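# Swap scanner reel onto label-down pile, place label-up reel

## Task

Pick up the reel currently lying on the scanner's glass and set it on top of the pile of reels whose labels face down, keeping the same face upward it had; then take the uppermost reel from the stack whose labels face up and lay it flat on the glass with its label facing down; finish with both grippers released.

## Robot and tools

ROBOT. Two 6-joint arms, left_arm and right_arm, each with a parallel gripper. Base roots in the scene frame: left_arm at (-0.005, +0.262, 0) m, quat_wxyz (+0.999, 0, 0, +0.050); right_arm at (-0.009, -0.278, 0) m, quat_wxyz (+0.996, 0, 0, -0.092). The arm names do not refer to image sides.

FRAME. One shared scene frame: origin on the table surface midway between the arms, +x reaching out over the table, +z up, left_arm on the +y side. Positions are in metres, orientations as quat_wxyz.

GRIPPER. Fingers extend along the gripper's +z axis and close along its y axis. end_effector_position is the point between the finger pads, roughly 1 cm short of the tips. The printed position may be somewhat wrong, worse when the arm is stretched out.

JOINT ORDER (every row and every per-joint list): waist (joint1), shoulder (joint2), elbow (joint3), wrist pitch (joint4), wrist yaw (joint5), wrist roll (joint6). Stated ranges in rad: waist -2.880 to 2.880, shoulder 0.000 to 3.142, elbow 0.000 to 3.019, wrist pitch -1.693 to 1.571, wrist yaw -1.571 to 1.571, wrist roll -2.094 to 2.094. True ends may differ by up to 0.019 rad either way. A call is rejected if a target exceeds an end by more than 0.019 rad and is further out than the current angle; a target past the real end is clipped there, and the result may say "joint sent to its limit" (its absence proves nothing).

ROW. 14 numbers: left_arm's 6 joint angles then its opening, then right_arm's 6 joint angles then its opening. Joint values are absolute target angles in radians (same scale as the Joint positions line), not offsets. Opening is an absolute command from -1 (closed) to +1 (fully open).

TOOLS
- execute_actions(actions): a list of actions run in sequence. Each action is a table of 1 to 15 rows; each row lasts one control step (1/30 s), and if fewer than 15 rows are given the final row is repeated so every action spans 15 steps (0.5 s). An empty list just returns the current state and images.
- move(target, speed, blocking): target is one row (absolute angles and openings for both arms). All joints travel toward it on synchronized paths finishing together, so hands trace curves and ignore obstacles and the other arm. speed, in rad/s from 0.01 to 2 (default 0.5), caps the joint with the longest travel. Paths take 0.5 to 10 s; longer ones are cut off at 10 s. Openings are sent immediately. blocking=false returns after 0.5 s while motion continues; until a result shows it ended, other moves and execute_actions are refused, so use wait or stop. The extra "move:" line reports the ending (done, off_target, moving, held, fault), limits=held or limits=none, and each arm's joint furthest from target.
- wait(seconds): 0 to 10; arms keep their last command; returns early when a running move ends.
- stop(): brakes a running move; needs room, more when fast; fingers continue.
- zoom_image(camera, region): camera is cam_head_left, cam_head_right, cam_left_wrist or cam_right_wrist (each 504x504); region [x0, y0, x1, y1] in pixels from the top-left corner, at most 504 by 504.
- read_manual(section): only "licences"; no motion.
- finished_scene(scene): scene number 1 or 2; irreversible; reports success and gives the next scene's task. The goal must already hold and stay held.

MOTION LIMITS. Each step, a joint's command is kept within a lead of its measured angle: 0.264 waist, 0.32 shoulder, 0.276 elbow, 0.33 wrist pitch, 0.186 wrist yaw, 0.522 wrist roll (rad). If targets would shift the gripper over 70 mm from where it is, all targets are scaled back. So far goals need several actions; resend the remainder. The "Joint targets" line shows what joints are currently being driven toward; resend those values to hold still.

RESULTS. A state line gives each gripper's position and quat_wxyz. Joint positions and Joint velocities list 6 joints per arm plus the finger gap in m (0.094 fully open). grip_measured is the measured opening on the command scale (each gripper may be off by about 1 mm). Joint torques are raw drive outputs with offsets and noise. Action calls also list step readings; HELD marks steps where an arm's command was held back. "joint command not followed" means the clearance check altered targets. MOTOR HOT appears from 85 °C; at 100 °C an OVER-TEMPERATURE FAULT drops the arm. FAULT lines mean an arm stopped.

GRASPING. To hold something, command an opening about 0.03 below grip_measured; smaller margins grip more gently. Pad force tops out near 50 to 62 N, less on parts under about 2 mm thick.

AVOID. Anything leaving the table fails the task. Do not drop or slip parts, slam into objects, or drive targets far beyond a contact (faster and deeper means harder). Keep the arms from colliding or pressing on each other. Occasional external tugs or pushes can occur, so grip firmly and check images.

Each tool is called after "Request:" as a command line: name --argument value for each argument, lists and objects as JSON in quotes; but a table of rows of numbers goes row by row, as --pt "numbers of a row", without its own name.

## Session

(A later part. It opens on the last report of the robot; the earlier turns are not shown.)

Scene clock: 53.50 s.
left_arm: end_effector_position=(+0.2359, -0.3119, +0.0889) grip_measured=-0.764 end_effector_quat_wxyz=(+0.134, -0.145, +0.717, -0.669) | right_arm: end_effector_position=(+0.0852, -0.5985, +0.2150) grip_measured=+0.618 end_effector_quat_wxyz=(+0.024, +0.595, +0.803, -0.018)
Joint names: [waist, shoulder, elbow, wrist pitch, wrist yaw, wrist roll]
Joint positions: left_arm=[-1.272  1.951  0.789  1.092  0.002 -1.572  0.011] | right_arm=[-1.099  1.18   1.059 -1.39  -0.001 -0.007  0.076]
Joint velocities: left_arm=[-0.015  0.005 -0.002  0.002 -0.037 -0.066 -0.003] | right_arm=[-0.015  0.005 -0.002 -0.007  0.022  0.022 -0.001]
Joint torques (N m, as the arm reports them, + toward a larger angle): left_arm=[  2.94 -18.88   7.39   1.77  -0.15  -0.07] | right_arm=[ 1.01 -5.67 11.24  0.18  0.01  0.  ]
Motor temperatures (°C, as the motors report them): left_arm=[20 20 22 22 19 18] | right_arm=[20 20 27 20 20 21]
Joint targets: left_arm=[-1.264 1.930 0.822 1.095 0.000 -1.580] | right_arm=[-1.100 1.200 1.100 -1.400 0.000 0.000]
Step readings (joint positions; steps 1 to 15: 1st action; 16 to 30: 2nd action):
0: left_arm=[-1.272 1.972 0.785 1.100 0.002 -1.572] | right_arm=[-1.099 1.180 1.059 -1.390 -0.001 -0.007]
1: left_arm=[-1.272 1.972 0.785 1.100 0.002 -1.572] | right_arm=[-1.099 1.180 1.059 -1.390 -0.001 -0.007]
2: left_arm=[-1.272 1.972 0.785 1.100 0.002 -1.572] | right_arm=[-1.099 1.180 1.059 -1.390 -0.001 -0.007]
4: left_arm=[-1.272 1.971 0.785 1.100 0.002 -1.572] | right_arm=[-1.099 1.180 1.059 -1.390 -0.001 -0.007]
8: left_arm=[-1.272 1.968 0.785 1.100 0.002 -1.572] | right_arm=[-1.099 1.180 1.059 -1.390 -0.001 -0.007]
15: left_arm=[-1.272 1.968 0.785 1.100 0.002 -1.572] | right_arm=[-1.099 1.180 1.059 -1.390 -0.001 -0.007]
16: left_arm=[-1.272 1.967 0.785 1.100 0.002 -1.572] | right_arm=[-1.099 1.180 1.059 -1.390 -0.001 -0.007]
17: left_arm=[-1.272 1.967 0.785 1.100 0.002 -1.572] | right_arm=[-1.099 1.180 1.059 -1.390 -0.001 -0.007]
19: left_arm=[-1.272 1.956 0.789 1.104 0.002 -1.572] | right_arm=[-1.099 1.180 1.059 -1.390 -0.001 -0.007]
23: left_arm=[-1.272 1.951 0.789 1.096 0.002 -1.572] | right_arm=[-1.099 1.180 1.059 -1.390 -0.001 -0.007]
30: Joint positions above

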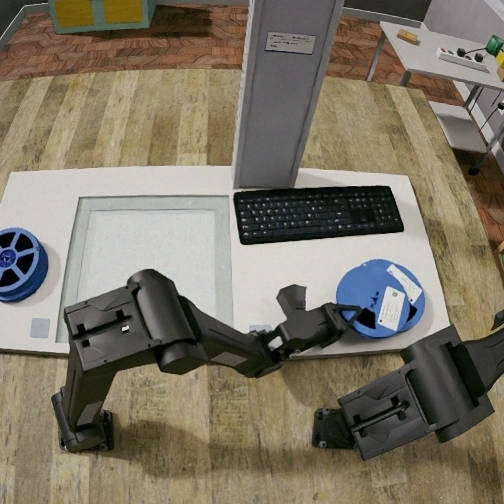

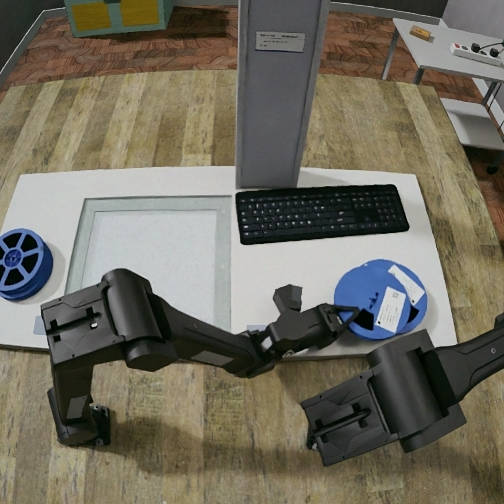

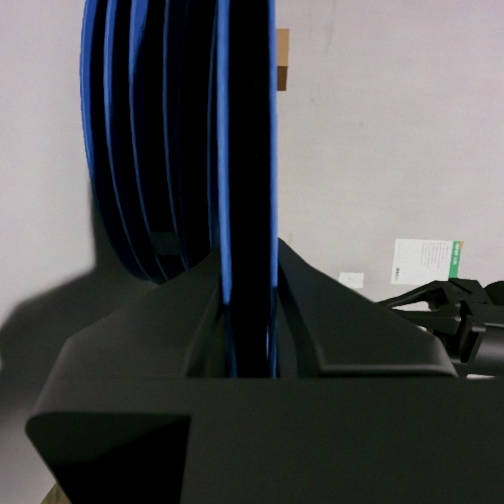

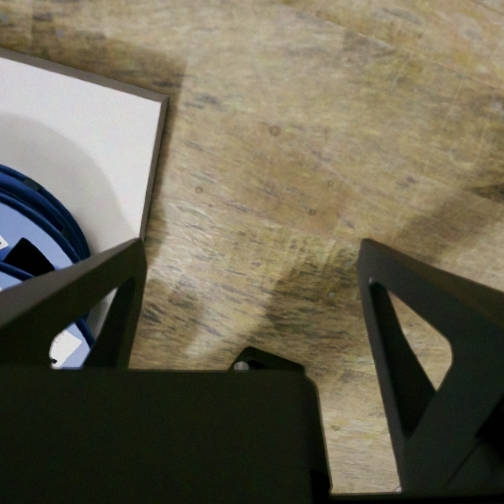

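Request:
move --target '[-0.908,1.405,0.359,1.075,0,-1.58,-0.81,-1.1,1.2,1.1,-1.4,0,0,0.62]' --speed 0.3

Request:
move --target '[-0.908,1.405,0.359,1.075,0,1.58,-0.81,-0.6,1.2,1.2,-1.45,0,0,0.62]' --speed 1.0

Scene clock: 56.77 s.
left_arm: end_effector_position=(+0.3134, -0.0739, +0.1792) grip_measured=-0.771 end_effector_quat_wxyz=(+0.261, -0.262, +0.657, -0.657) | right_arm: end_effector_position=(+0.0852, -0.5985, +0.2150) grip_measured=+0.618 end_effector_quat_wxyz=(+0.024, +0.595, +0.803, -0.018)
Joint names: [waist, shoulder, elbow, wrist pitch, wrist yaw, wrist roll]
Joint positions: left_arm=[-0.911  1.426  0.353  1.072  0.001 -1.572  0.011] | right_arm=[-1.099  1.18   1.059 -1.39  -0.001 -0.007  0.076]
Joint velocities: left_arm=[-0.005 -0.005 -0.002  0.012  0.022 -0.037 -0.002] | right_arm=[-0.015 -0.015 -0.017  0.007 -0.007  0.022  0.   ]
Joint torques (N m, as the arm reports them, + toward a larger angle): left_arm=[  2.43 -11.1    6.     1.83  -0.08  -0.07] | right_arm=[ 1.01 -5.69 11.24  0.17  0.01  0.  ]
Motor temperatures (°C, as the motors report them): left_arm=[20 21 22 22 19 18] | right_arm=[20 20 27 20 20 21]
Joint targets: left_arm=[-0.908 1.405 0.359 1.075 -0.000 -1.580] | right_arm=[-1.100 1.200 1.100 -1.400 -0.000 -0.000]
move: off_target (left_arm, right_arm); limits=none; left_arm: farthest joint: the shoulder, 0.021 radians from its target (0.546 radians at the start); right_arm: farthest joint: the elbow, 0.041 radians from its target (0.041 radians at the start)

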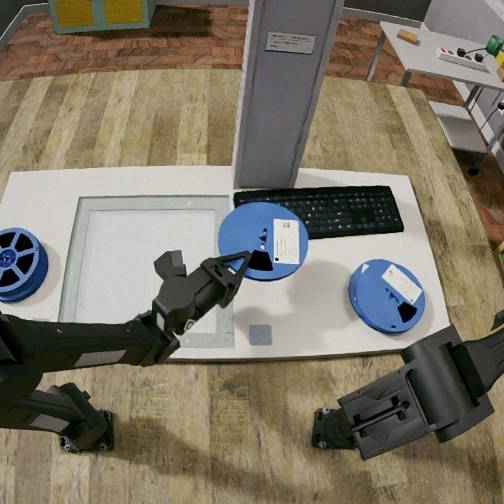

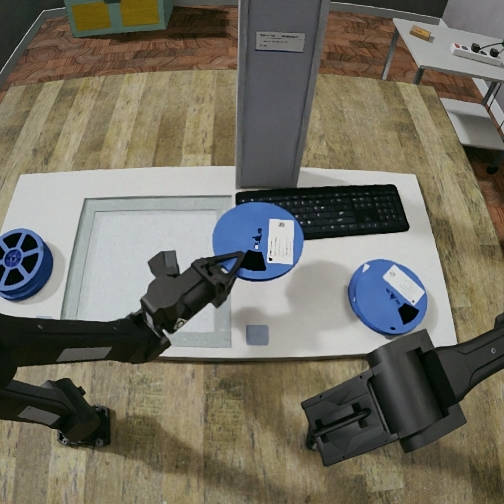

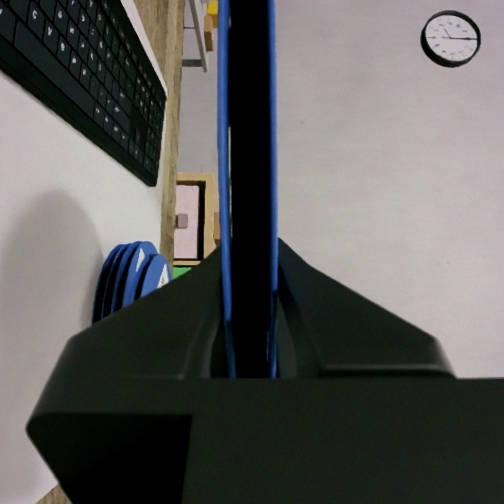

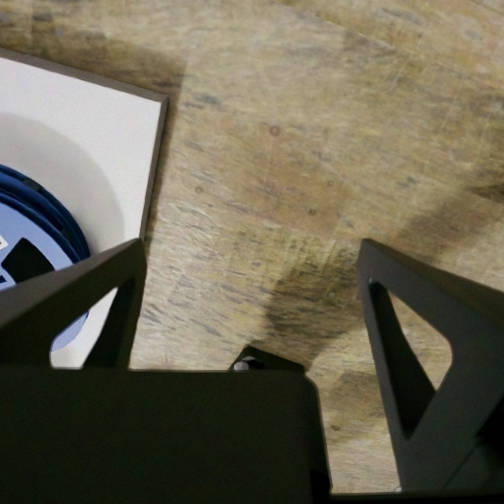

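Scene clock: 60.87 s.
left_arm: end_effector_position=(+0.3126, -0.0731, +0.1770) grip_measured=-0.774 end_effector_quat_wxyz=(+0.655, +0.659, +0.263, +0.261) | right_arm: end_effector_position=(+0.2355, -0.5263, +0.2531) grip_measured=+0.618 end_effector_quat_wxyz=(+0.050, +0.382, +0.923, -0.021)
Joint names: [waist, shoulder, elbow, wrist pitch, wrist yaw, wrist roll]
Joint positions: left_arm=[-0.911  1.426  0.35   1.069  0.001  1.571  0.011] | right_arm=[-0.608  1.18   1.157 -1.44  -0.001 -0.007  0.076]
Joint velocities: left_arm=[ 0.005 -0.015  0.022  0.007  0.022 -0.037 -0.001] | right_arm=[-0.015 -0.015 -0.007  0.007 -0.007 -0.066  0.001]
Joint torques (N m, as the arm reports them, + toward a larger angle): left_arm=[  2.55 -10.87   6.26   1.98  -0.11  -0.1 ] | right_arm=[ 1.59 -5.9  11.55  0.29  0.01  0.  ]
Motor temperatures (°C, as the motors report them): left_arm=[20 20 22 22 19 18] | right_arm=[20 20 28 20 20 21]
Joint targets: left_arm=[-0.908 1.405 0.359 1.075 0.000 1.580] | right_arm=[-0.600 1.200 1.200 -1.450 -0.000 -0.000]
move: off_target (left_arm, right_arm); limits=none; left_arm: farthest joint: the shoulder, 0.021 radians from its target (0.021 radians at the start); right_arm: farthest joint: the elbow, 0.043 radians from its target (0.141 radians at the start)

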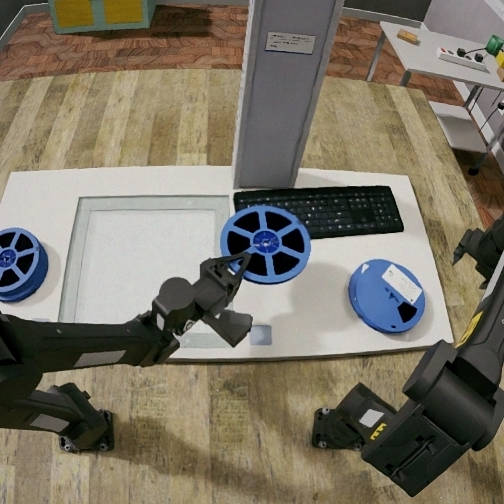

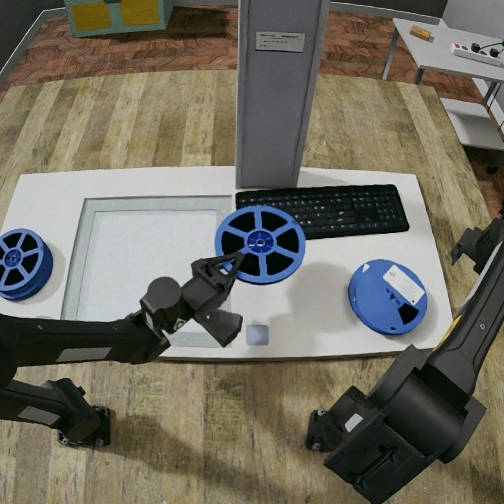

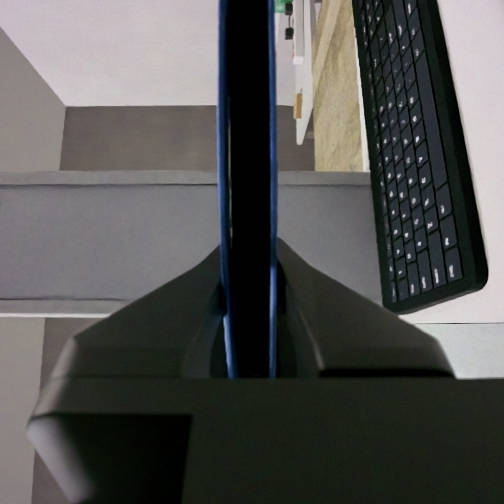

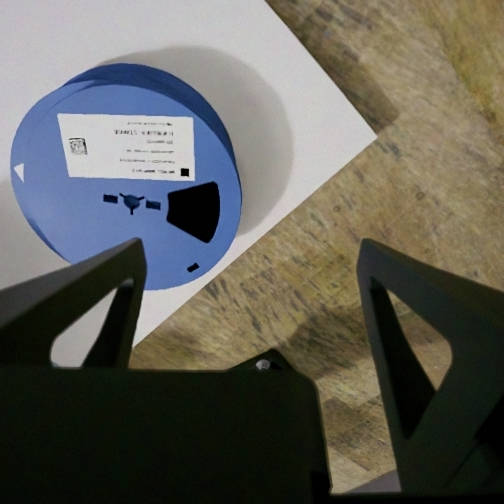

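Request:
move --target '[-0.908,1.405,0.359,1.075,0,1.58,-0.81,0.455,1.35,1.328,-1.532,0,0.138,0.62]' --speed 0.6

Scene clock: 63.43 s.
left_arm: end_effector_position=(+0.3126, -0.0731, +0.1763) grip_measured=-0.774 end_effector_quat_wxyz=(+0.653, +0.660, +0.263, +0.261) | right_arm: end_effector_position=(+0.3564, -0.1741, +0.2527) grip_measured=+0.618 end_effector_quat_wxyz=(+0.004, -0.074, +0.997, +0.001)
Joint names: [waist, shoulder, elbow, wrist pitch, wrist yaw, wrist roll]
Joint positions: left_arm=[-0.911  1.426  0.35   1.066  0.001  1.572  0.011] | right_arm=[ 0.462  1.327  1.286 -1.522 -0.     0.129  0.076]
Joint velocities: left_arm=[-0.005 -0.015  0.002 -0.007 -0.051 -0.037  0.001] | right_arm=[-0.005  0.005 -0.007 -0.022 -0.051  0.007  0.   ]
Joint torques (N m, as the arm reports them, + toward a larger angle): left_arm=[  2.53 -10.77   6.27   2.06  -0.11  -0.09] | right_arm=[ 0.61 -8.13 11.38  0.05  0.01 -0.01]
Motor temperatures (°C, as the motors report them): left_arm=[20 20 21 22 19 18] | right_arm=[20 20 28 20 20 21]
Joint targets: left_arm=[-0.908 1.405 0.359 1.075 -0.000 1.580] | right_arm=[0.455 1.350 1.328 -1.532 0.000 0.138]
move: off_target (left_arm, right_arm); limits=none; left_arm: farthest joint: the shoulder, 0.021 radians from its target (0.021 radians at the start); right_arm: farthest joint: the elbow, 0.042 radians from its target (0.171 radians at the start)

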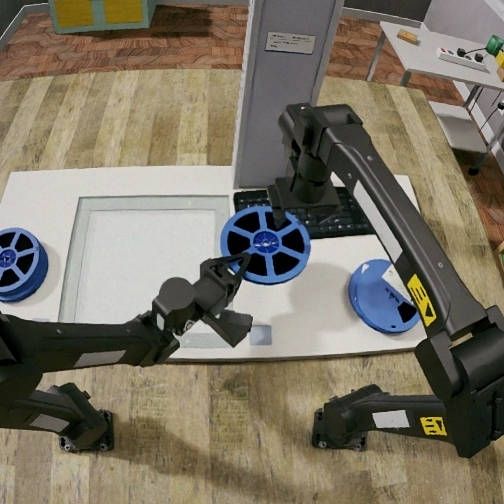

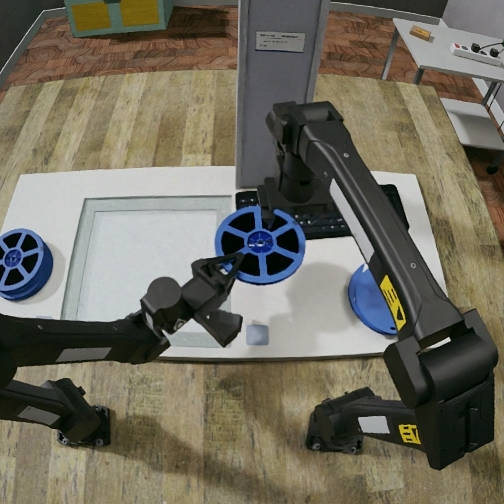

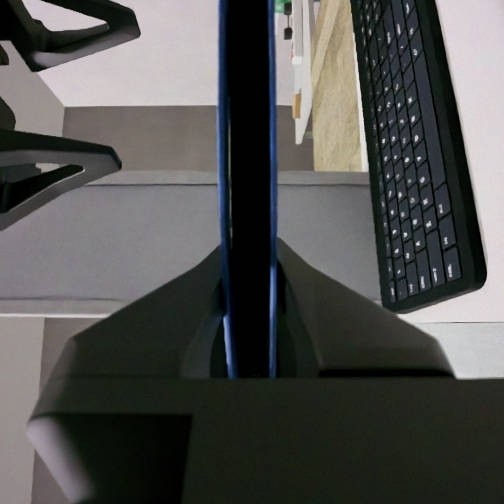

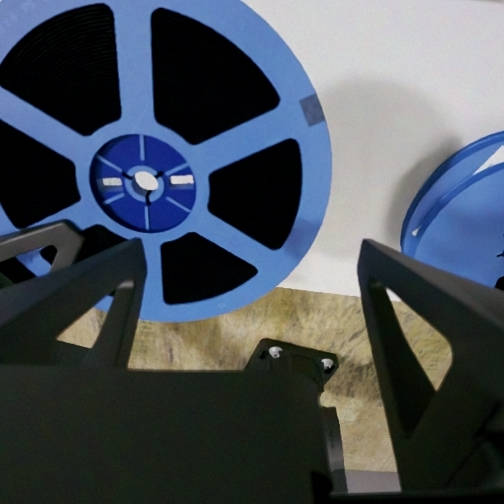

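Request:
move --target '[-0.908,1.405,0.359,1.075,0,1.58,-0.81,0.436,1.362,1.192,-1.41,0,0.125,0.62]' --speed 0.15

Scene clock: 64.93 s.
left_arm: end_effector_position=(+0.3126, -0.0731, +0.1760) grip_measured=-0.774 end_effector_quat_wxyz=(+0.653, +0.661, +0.263, +0.261) | right_arm: end_effector_position=(+0.3574, -0.1801, +0.2120) grip_measured=+0.618 end_effector_quat_wxyz=(-0.000, -0.066, +0.998, +0.000)
Joint names: [waist, shoulder, elbow, wrist pitch, wrist yaw, wrist roll]
Joint positions: left_arm=[-0.911  1.426  0.35   1.065  0.001  1.572  0.011] | right_arm=[ 0.446  1.341  1.191 -1.421 -0.     0.13   0.076]
Joint velocities: left_arm=[-0.005 -0.015 -0.007 -0.002 -0.051 -0.007  0.001] | right_arm=[-0.015 -0.005 -0.007  0.007 -0.037 -0.051  0.   ]
Joint torques (N m, as the arm reports them, + toward a larger angle): left_arm=[  2.48 -10.86   6.25   2.15  -0.11  -0.09] | right_arm=[ 0.3  -8.31  8.07  1.12  0.01 -0.14]
Motor temperatures (°C, as the motors report them): left_arm=[20 20 21 22 19 18] | right_arm=[20 20 28 20 20 21]
Joint targets: left_arm=[-0.908 1.405 0.359 1.075 -0.000 1.580] | right_arm=[0.436 1.362 1.192 -1.410 0.000 0.125]
move: off_target (left_arm, right_arm); limits=none; left_arm: farthest joint: the shoulder, 0.021 radians from its target (0.021 radians at the start); right_arm: farthest joint: the shoulder, 0.021 radians from its target (0.035 radians at the start)

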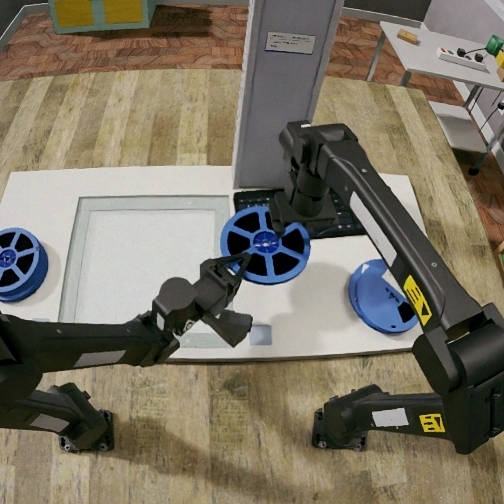

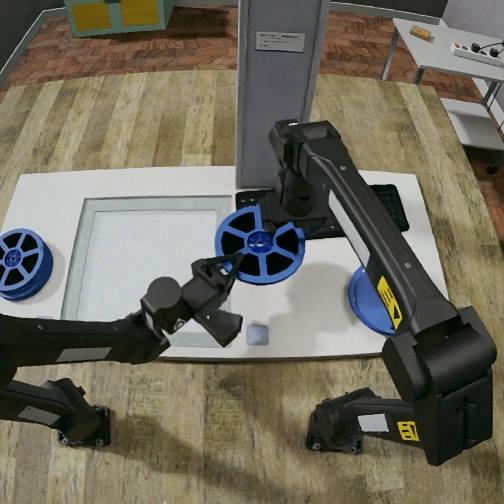

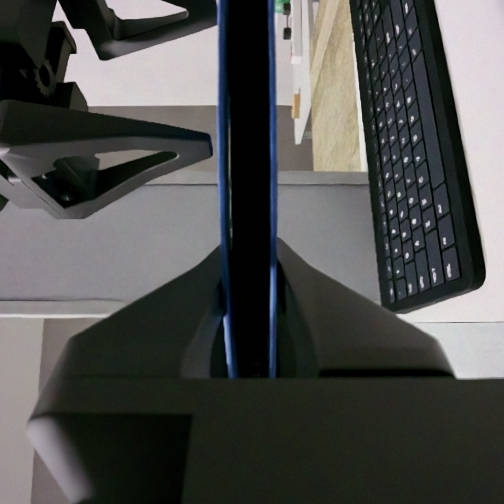

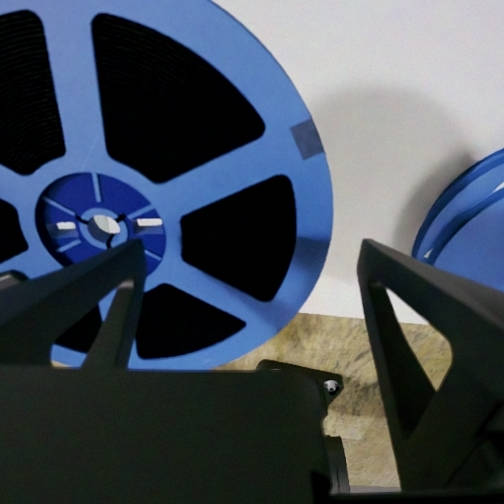

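Request:
move --target '[-0.908,1.405,0.359,1.075,0,1.58,-0.81,0.436,1.367,1.151,-1.364,0,0.125,0.62]' --speed 0.05

Scene clock: 66.70 s.
left_arm: end_effector_position=(+0.3126, -0.0731, +0.1755) grip_measured=-0.774 end_effector_quat_wxyz=(+0.652, +0.661, +0.263, +0.260) | right_arm: end_effector_position=(+0.3565, -0.1804, +0.1968) grip_measured=+0.618 end_effector_quat_wxyz=(+0.002, -0.066, +0.998, +0.001)
Joint names: [waist, shoulder, elbow, wrist pitch, wrist yaw, wrist roll]
Joint positions: left_arm=[-0.911  1.426  0.35   1.063  0.001  1.572  0.011] | right_arm=[ 0.446  1.342  1.152 -1.376 -0.     0.13   0.076]
Joint velocities: left_arm=[-0.005 -0.015 -0.017  0.002  0.037  0.037 -0.001] | right_arm=[-0.005 -0.015 -0.002  0.012 -0.081 -0.037 -0.   ]
Joint torques (N m, as the arm reports them, + toward a larger angle): left_arm=[  2.49 -10.8    6.26   2.19  -0.11  -0.09] | right_arm=[ 0.44 -7.76  7.77  1.14  0.01 -0.14]
Motor temperatures (°C, as the motors report them): left_arm=[20 20 21 22 19 18] | right_arm=[20 20 28 20 20 21]
Joint targets: left_arm=[-0.908 1.405 0.359 1.075 0.000 1.580] | right_arm=[0.436 1.367 1.151 -1.364 0.000 0.125]
move: off_target (left_arm, right_arm); limits=none; left_arm: farthest joint: the shoulder, 0.021 radians from its target (0.021 radians at the start); right_arm: farthest joint: the shoulder, 0.025 radians from its target (0.026 radians at the start)

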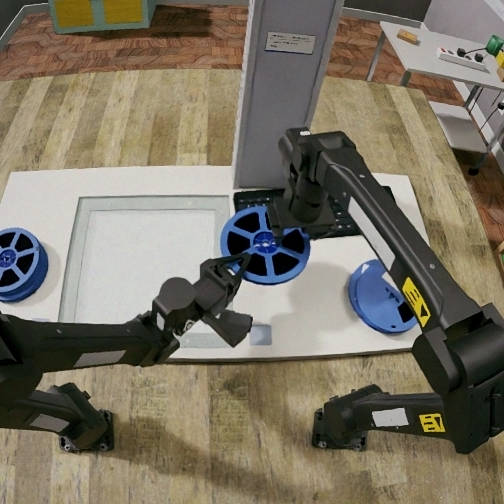

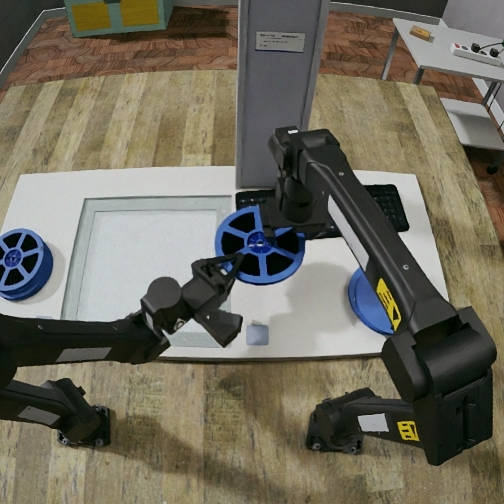

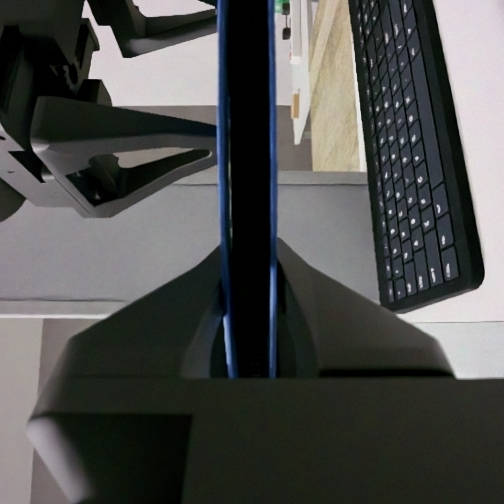

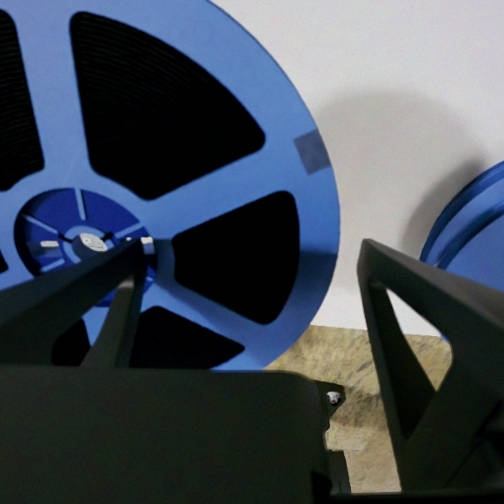

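Request:
move --target '[-0.908,1.405,0.359,1.105,0,1.58,-0.81,0.436,1.367,1.151,-1.364,0,0.125,0.62]' --speed 0.05

Request:
move --target '[-0.908,1.405,0.359,1.105,0,1.58,-0.81,0.436,1.367,1.151,-1.364,0,0.125,0.28]'

Request:
zoom_image --camera "cam_head_left" --region '[210, 180, 350, 300]'

Scene clock: 68.07 s.
left_arm: end_effector_position=(+0.3126, -0.0731, +0.1771) grip_measured=-0.774 end_effector_quat_wxyz=(+0.654, +0.659, +0.262, +0.261) | right_arm: end_effector_position=(+0.3565, -0.1804, +0.1968) grip_measured=+0.618 end_effector_quat_wxyz=(+0.002, -0.066, +0.998, +0.001)
Joint names: [waist, shoulder, elbow, wrist pitch, wrist yaw, wrist roll]
Joint positions: left_arm=[-0.911  1.426  0.35   1.069  0.001  1.572  0.011] | right_arm=[ 0.446  1.342  1.152 -1.376 -0.     0.13   0.076]
Joint velocities: left_arm=[ 0.005 -0.005 -0.007  0.007  0.037 -0.066  0.   ] | right_arm=[-0.015 -0.015 -0.012  0.002  0.081 -0.007 -0.001]
Joint torques (N m, as the arm reports them, + toward a larger angle): left_arm=[  2.51 -10.77   6.24   3.01  -0.11  -0.1 ] | right_arm=[ 0.43 -7.9   7.81  1.16  0.01 -0.14]
Motor temperatures (°C, as the motors report them): left_arm=[20 20 21 22 19 18] | right_arm=[20 20 28 20 20 21]
Joint targets: left_arm=[-0.908 1.405 0.359 1.105 -0.000 1.580] | right_arm=[0.436 1.367 1.151 -1.364 0.000 0.125]
move: off_target (left_arm, right_arm); limits=none; left_arm: farthest joint: the wrist pitch, 0.036 radians from its target (0.042 radians at the start); right_arm: farthest joint: the shoulder, 0.025 radians from its target (0.025 radians at the start)

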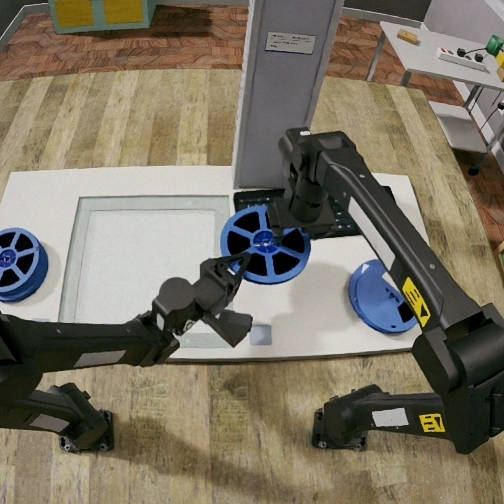

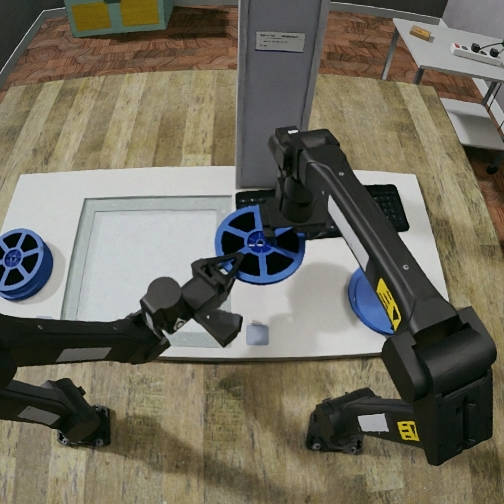

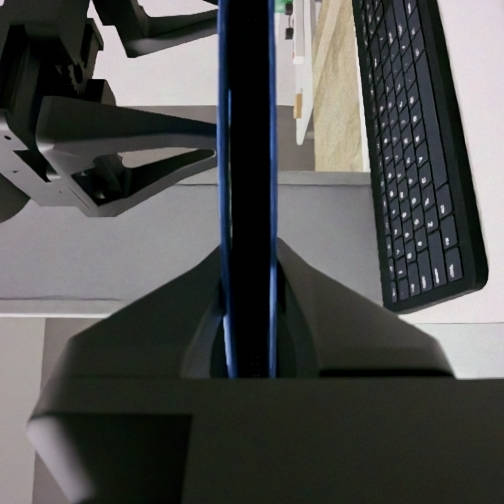

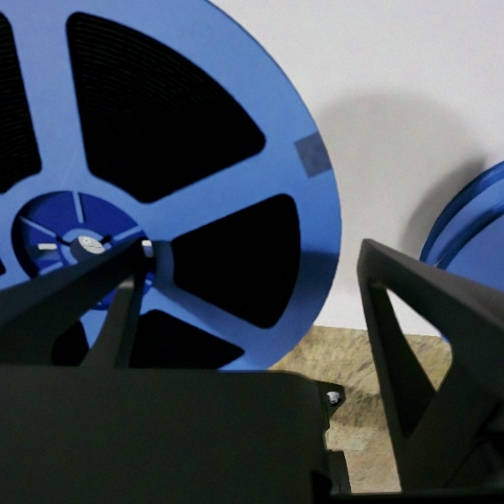

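Scene clock: 68.77 s.
left_arm: end_effector_position=(+0.3122, -0.0734, +0.1770) grip_measured=-0.774 end_effector_quat_wxyz=(+0.655, +0.660, +0.262, +0.261) | right_arm: end_effector_position=(+0.3561, -0.1790, +0.1968) grip_measured=+0.312 end_effector_quat_wxyz=(+0.002, -0.066, +0.998, +0.004)
Joint names: [waist, shoulder, elbow, wrist pitch, wrist yaw, wrist roll]
Joint positions: left_arm=[-0.911  1.426  0.35   1.069  0.003  1.572  0.011] | right_arm=[ 0.446  1.342  1.152 -1.376 -0.007  0.13   0.062]
Joint velocities: left_arm=[-0.005 -0.005 -0.002 -0.007 -0.051  0.007  0.   ] | right_arm=[-0.015  0.005  0.007 -0.002 -0.051 -0.007  0.   ]
Joint torques (N m, as the arm reports them, + toward a larger angle): left_arm=[  2.53 -10.79   6.26   3.03  -0.2   -0.09] | right_arm=[ 0.4  -7.9   7.79  1.15  0.23 -0.14]
Motor temperatures (°C, as the motors report them): left_arm=[20 20 21 22 19 18] | right_arm=[20 20 27 20 20 21]
Joint targets: left_arm=[-0.908 1.405 0.359 1.105 -0.000 1.580] | right_arm=[0.436 1.367 1.151 -1.364 0.000 0.125]
move: off_target (left_arm, right_arm); limits=none; left_arm: farthest joint: the wrist pitch, 0.036 radians from its target (0.036 radians at the start); right_arm: farthest joint: the shoulder, 0.025 radians from its target (0.025 radians at the start)

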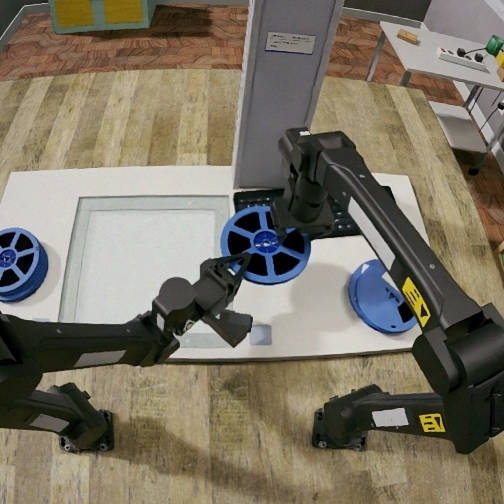

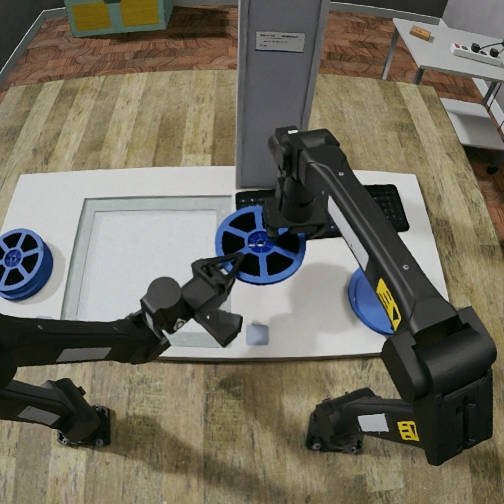

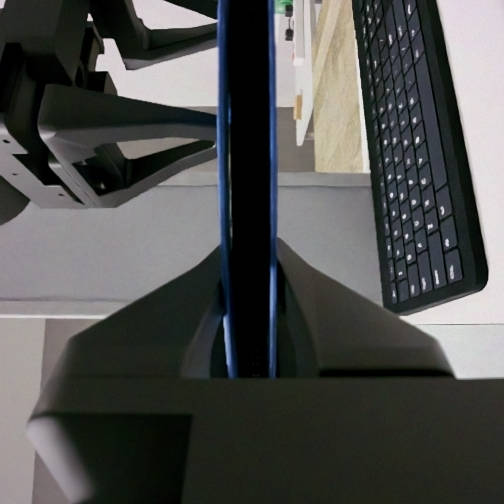

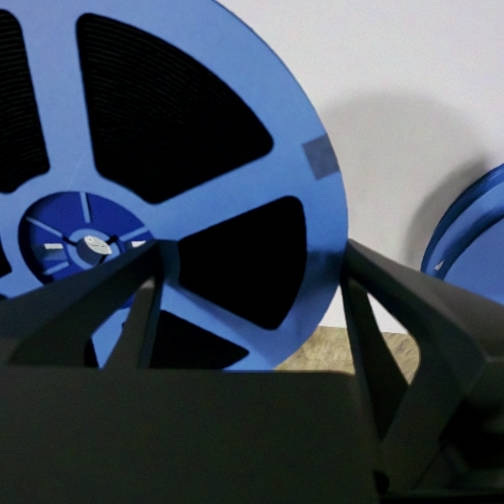

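Region (210, 180, 350, 300) of cam_head_left's 504x504 image, scaled by 3.600, with more detail than that image has; it fills the top 432 rows of this view, and the rest is white.

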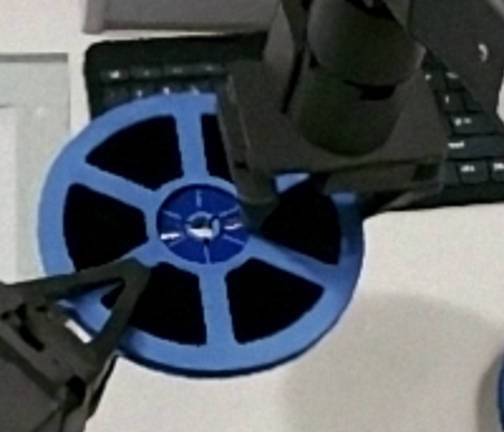

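Request:
move --target '[-0.908,1.405,0.359,1.08,0,1.58,-0.2,0.436,1.34,1.17,-1.364,0,0.125,0.27]'

Request:
move --target '[0.9,1.405,0.359,1.08,0,1.58,-0.2,0.436,1.34,1.17,-1.364,0,0.125,0.27]' --speed 0.7

Scene clock: 69.73 s.
left_arm: end_effector_position=(+0.3122, -0.0733, +0.1778) grip_measured=-0.203 end_effector_quat_wxyz=(+0.655, +0.659, +0.261, +0.261) | right_arm: end_effector_position=(+0.3557, -0.1803, +0.1959) grip_measured=+0.312 end_effector_quat_wxyz=(+0.001, -0.066, +0.998, +0.000)
Joint names: [waist, shoulder, elbow, wrist pitch, wrist yaw, wrist roll]
Joint positions: left_arm=[-0.911  1.424  0.35   1.069  0.003  1.572  0.037] | right_arm=[ 0.446  1.342  1.15  -1.376 -0.     0.13   0.062]
Joint velocities: left_arm=[-0.005  0.005 -0.012 -0.002  0.037 -0.022 -0.   ] | right_arm=[-0.005 -0.005 -0.017 -0.002 -0.037 -0.037 -0.   ]
Joint torques (N m, as the arm reports them, + toward a larger angle): left_arm=[  2.51 -10.71   6.29   2.15  -0.18  -0.09] | right_arm=[  0.4  -10.35   9.42   1.16   0.01  -0.14]
Motor temperatures (°C, as the motors report them): left_arm=[20 20 21 22 19 18] | right_arm=[20 20 27 20 20 21]
Joint targets: left_arm=[-0.908 1.405 0.359 1.080 -0.000 1.580] | right_arm=[0.436 1.340 1.170 -1.364 -0.000 0.125]
move: done; limits=none; left_arm: farthest joint: the shoulder, 0.019 radians from its target (0.021 radians at the start); right_arm: farthest joint: the elbow, 0.020 radians from its target (0.018 radians at the start)

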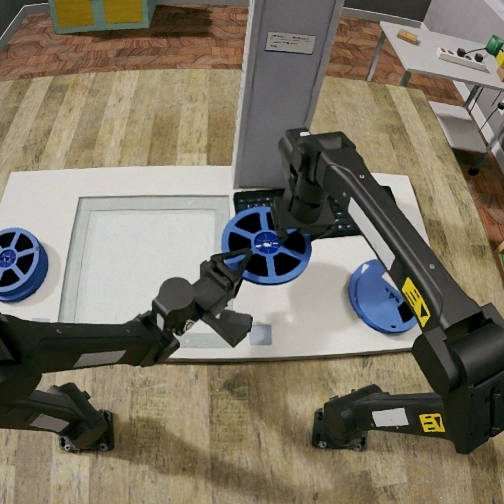

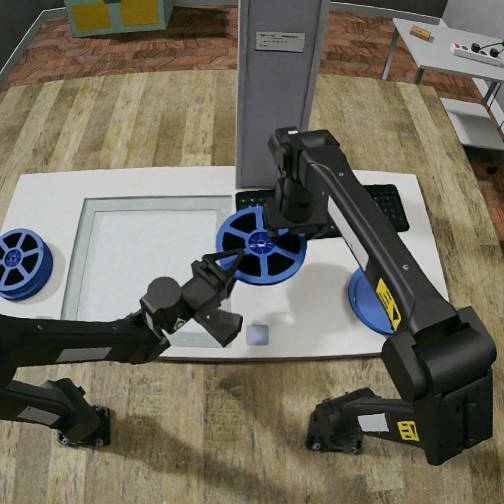

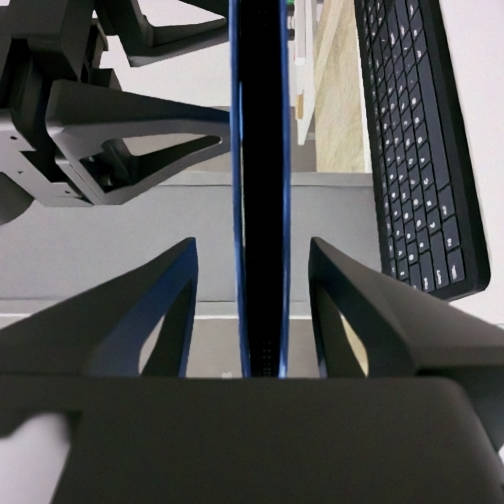

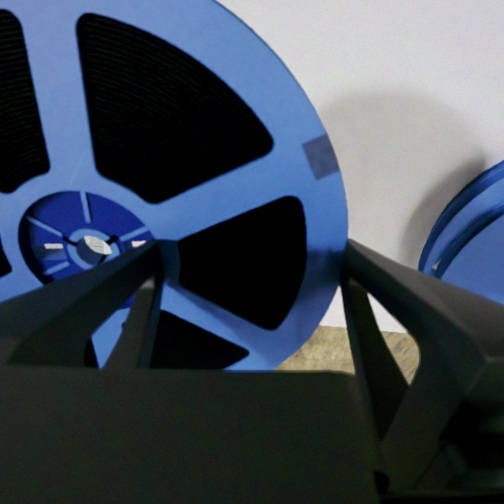

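Scene clock: 72.73 s.
left_arm: end_effector_position=(+0.2425, +0.6519, +0.1778) grip_measured=-0.203 end_effector_quat_wxyz=(+0.196, +0.198, +0.681, +0.677) | right_arm: end_effector_position=(+0.3545, -0.1806, +0.1945) grip_measured=+0.312 end_effector_quat_wxyz=(-0.001, -0.066, +0.998, +0.000)
Joint names: [waist, shoulder, elbow, wrist pitch, wrist yaw, wrist roll]
Joint positions: left_arm=[0.906 1.424 0.35  1.069 0.001 1.572 0.037] | right_arm=[ 0.446  1.342  1.146 -1.376 -0.     0.13   0.062]
Joint velocities: left_arm=[-0.015 -0.005 -0.007 -0.012 -0.037 -0.022  0.001] | right_arm=[ 0.015 -0.015  0.007  0.012 -0.007 -0.007 -0.   ]
Joint torques (N m, as the arm reports them, + toward a larger angle): left_arm=[  1.71 -10.66   6.29   2.14  -0.07  -0.1 ] | right_arm=[  0.41 -10.21   9.71   1.14   0.01  -0.14]
Motor temperatures (°C, as the motors report them): left_arm=[20 20 21 22 19 18] | right_arm=[20 20 27 20 20 21]
Joint targets: left_arm=[0.900 1.405 0.359 1.080 0.000 1.580] | right_arm=[0.436 1.340 1.170 -1.364 -0.000 0.125]
move: off_target (right_arm); limits=none; left_arm: farthest joint: the shoulder, 0.019 radians from its target (0.019 radians at the start); right_arm: farthest joint: the elbow, 0.024 radians from its target (0.020 radians at the start)

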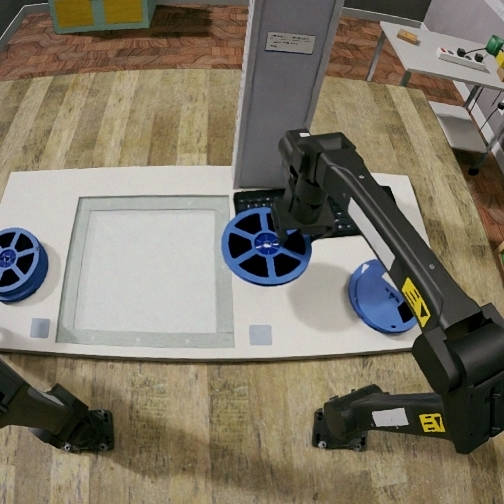

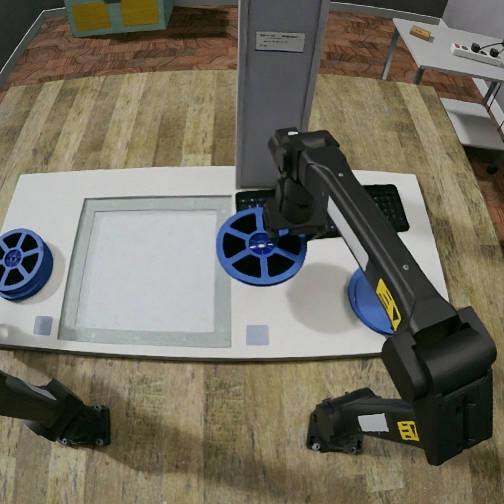

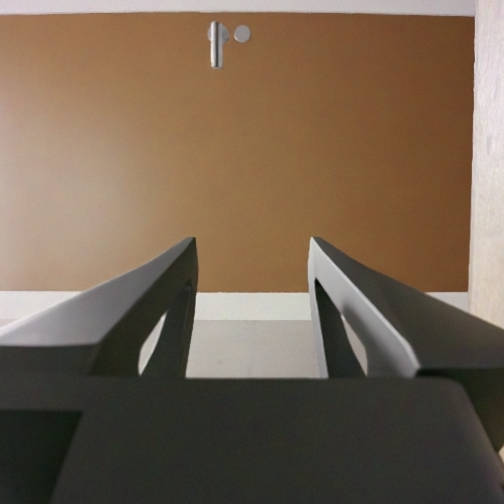

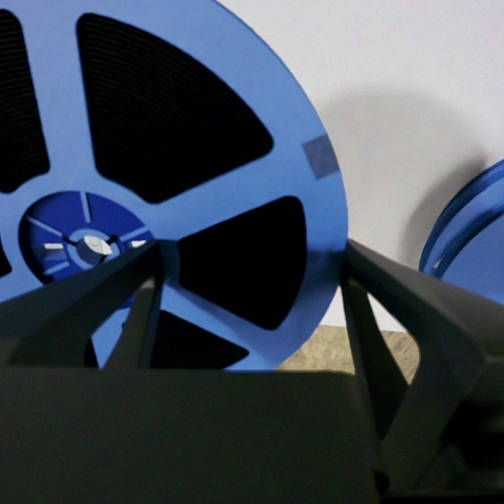

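Request:
move --target '[0.9,1.405,0.359,1.08,0,1.58,-0.2,0.9,1.905,1.555,-1.166,0,0.125,0.27]' --speed 0.3

Scene clock: 75.20 s.
left_arm: end_effector_position=(+0.2425, +0.6519, +0.1778) grip_measured=-0.203 end_effector_quat_wxyz=(+0.196, +0.198, +0.681, +0.677) | right_arm: end_effector_position=(+0.4154, +0.0931, +0.0808) grip_measured=+0.312 end_effector_quat_wxyz=(+0.007, -0.290, +0.957, +0.003)
Joint names: [waist, shoulder, elbow, wrist pitch, wrist yaw, wrist roll]
Joint positions: left_arm=[0.906 1.424 0.35  1.069 0.001 1.572 0.037] | right_arm=[ 0.903  1.891  1.51  -1.175  0.001  0.13   0.062]
Joint velocities: left_arm=[-0.005 -0.015 -0.002 -0.007  0.007 -0.066 -0.001] | right_arm=[-0.015 -0.005 -0.007  0.012  0.022  0.007 -0.   ]
Joint torques (N m, as the arm reports them, + toward a larger angle): left_arm=[  1.78 -10.59   6.26   2.15  -0.08  -0.1 ] | right_arm=[  0.93 -18.01  10.88   1.06  -0.04  -0.14]
Motor temperatures (°C, as the motors report them): left_arm=[20 20 21 22 19 18] | right_arm=[20 20 28 20 20 21]
Joint targets: left_arm=[0.900 1.405 0.359 1.080 -0.000 1.580] | right_arm=[0.900 1.905 1.555 -1.166 -0.000 0.125]
move: off_target (right_arm); limits=none; left_arm: farthest joint: the shoulder, 0.019 radians from its target (0.019 radians at the start); right_arm: farthest joint: the elbow, 0.045 radians from its target (0.409 radians at the start)

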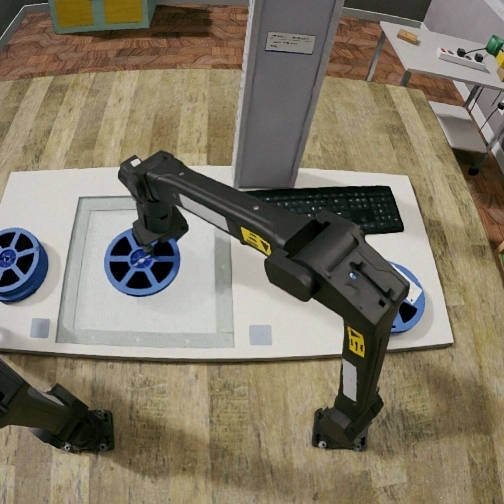

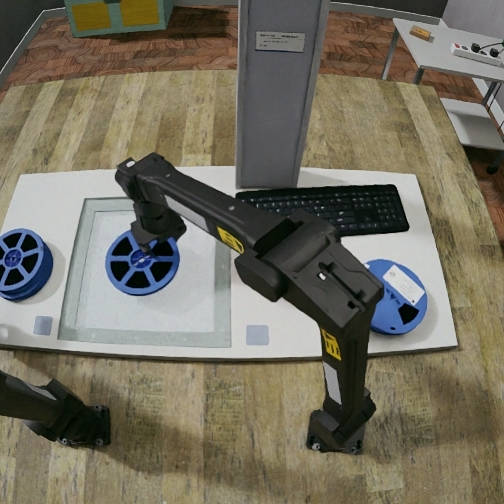

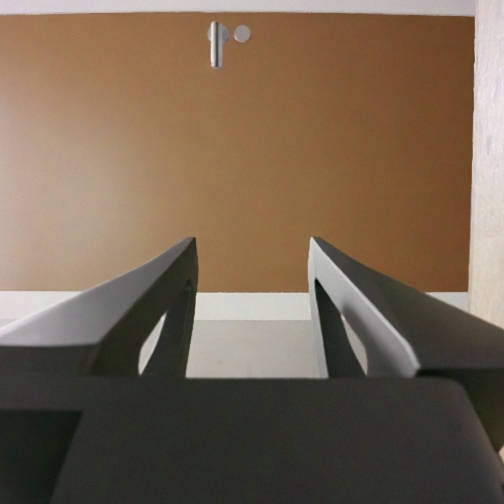

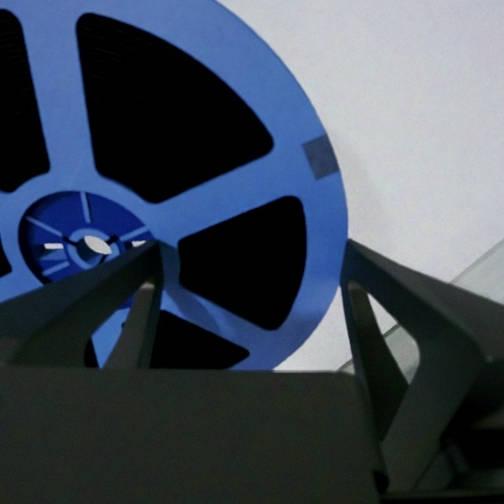

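Lower using the shoulder only (≈35 mm).

Request:
move --target '[0.9,1.405,0.359,1.08,0,1.58,-0.2,0.9,1.97,1.555,-1.118,0,0.125,0.27]' --speed 0.05

Scene clock: 77.20 s.
left_arm: end_effector_position=(+0.2425, +0.6519, +0.1778) grip_measured=-0.203 end_effector_quat_wxyz=(+0.196, +0.198, +0.681, +0.677) | right_arm: end_effector_position=(+0.4228, +0.0996, +0.0572) grip_measured=+0.312 end_effector_quat_wxyz=(+0.008, -0.290, +0.957, +0.004)
Joint names: [waist, shoulder, elbow, wrist pitch, wrist yaw, wrist roll]
Joint positions: left_arm=[0.906 1.424 0.35  1.069 0.001 1.572 0.037] | right_arm=[ 0.903  1.937  1.514 -1.129  0.     0.129  0.062]
Joint velocities: left_arm=[-0.005 -0.005  0.002 -0.007 -0.051  0.007  0.001] | right_arm=[-0.015  0.024 -0.012 -0.002 -0.066 -0.022  0.   ]
Joint torques (N m, as the arm reports them, + toward a larger angle): left_arm=[  1.75 -10.65   6.3    2.16  -0.07  -0.09] | right_arm=[  0.85 -16.9   10.55   1.17  -0.01  -0.14]
Motor temperatures (°C, as the motors report them): left_arm=[20 20 21 22 19 18] | right_arm=[20 20 28 20 20 21]
Joint targets: left_arm=[0.900 1.405 0.359 1.080 0.000 1.580] | right_arm=[0.900 1.970 1.555 -1.118 -0.000 0.125]
move: off_target (right_arm); limits=none; left_arm: farthest joint: the shoulder, 0.019 radians from its target (0.019 radians at the start); right_arm: farthest joint: the elbow, 0.041 radians from its target (0.045 radians at the start)

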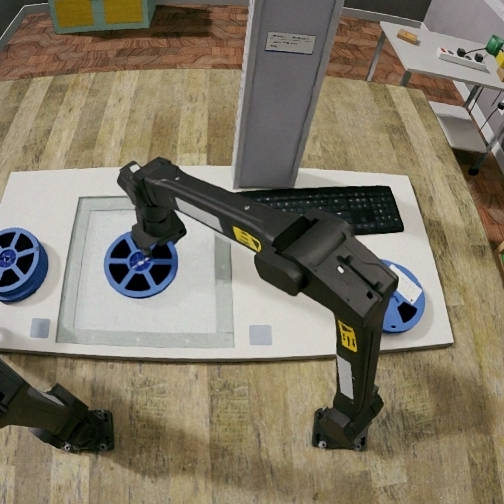

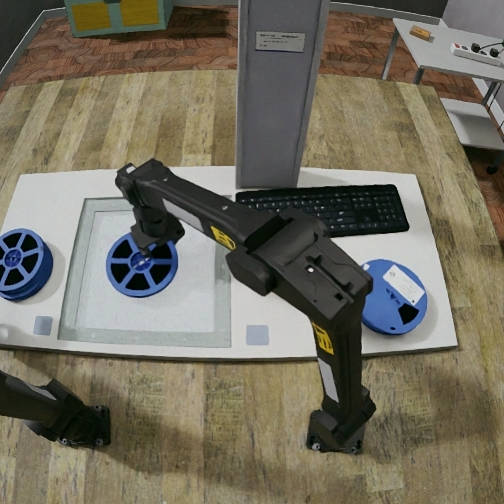

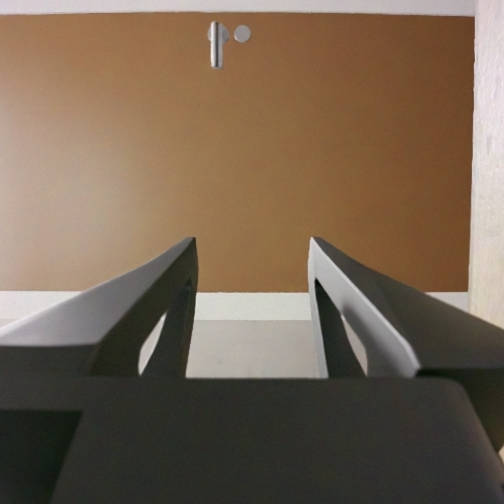

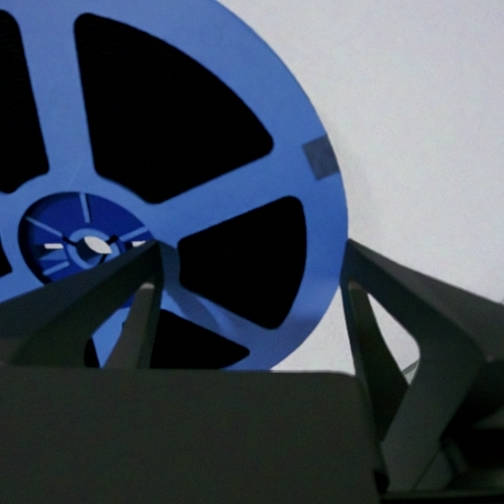

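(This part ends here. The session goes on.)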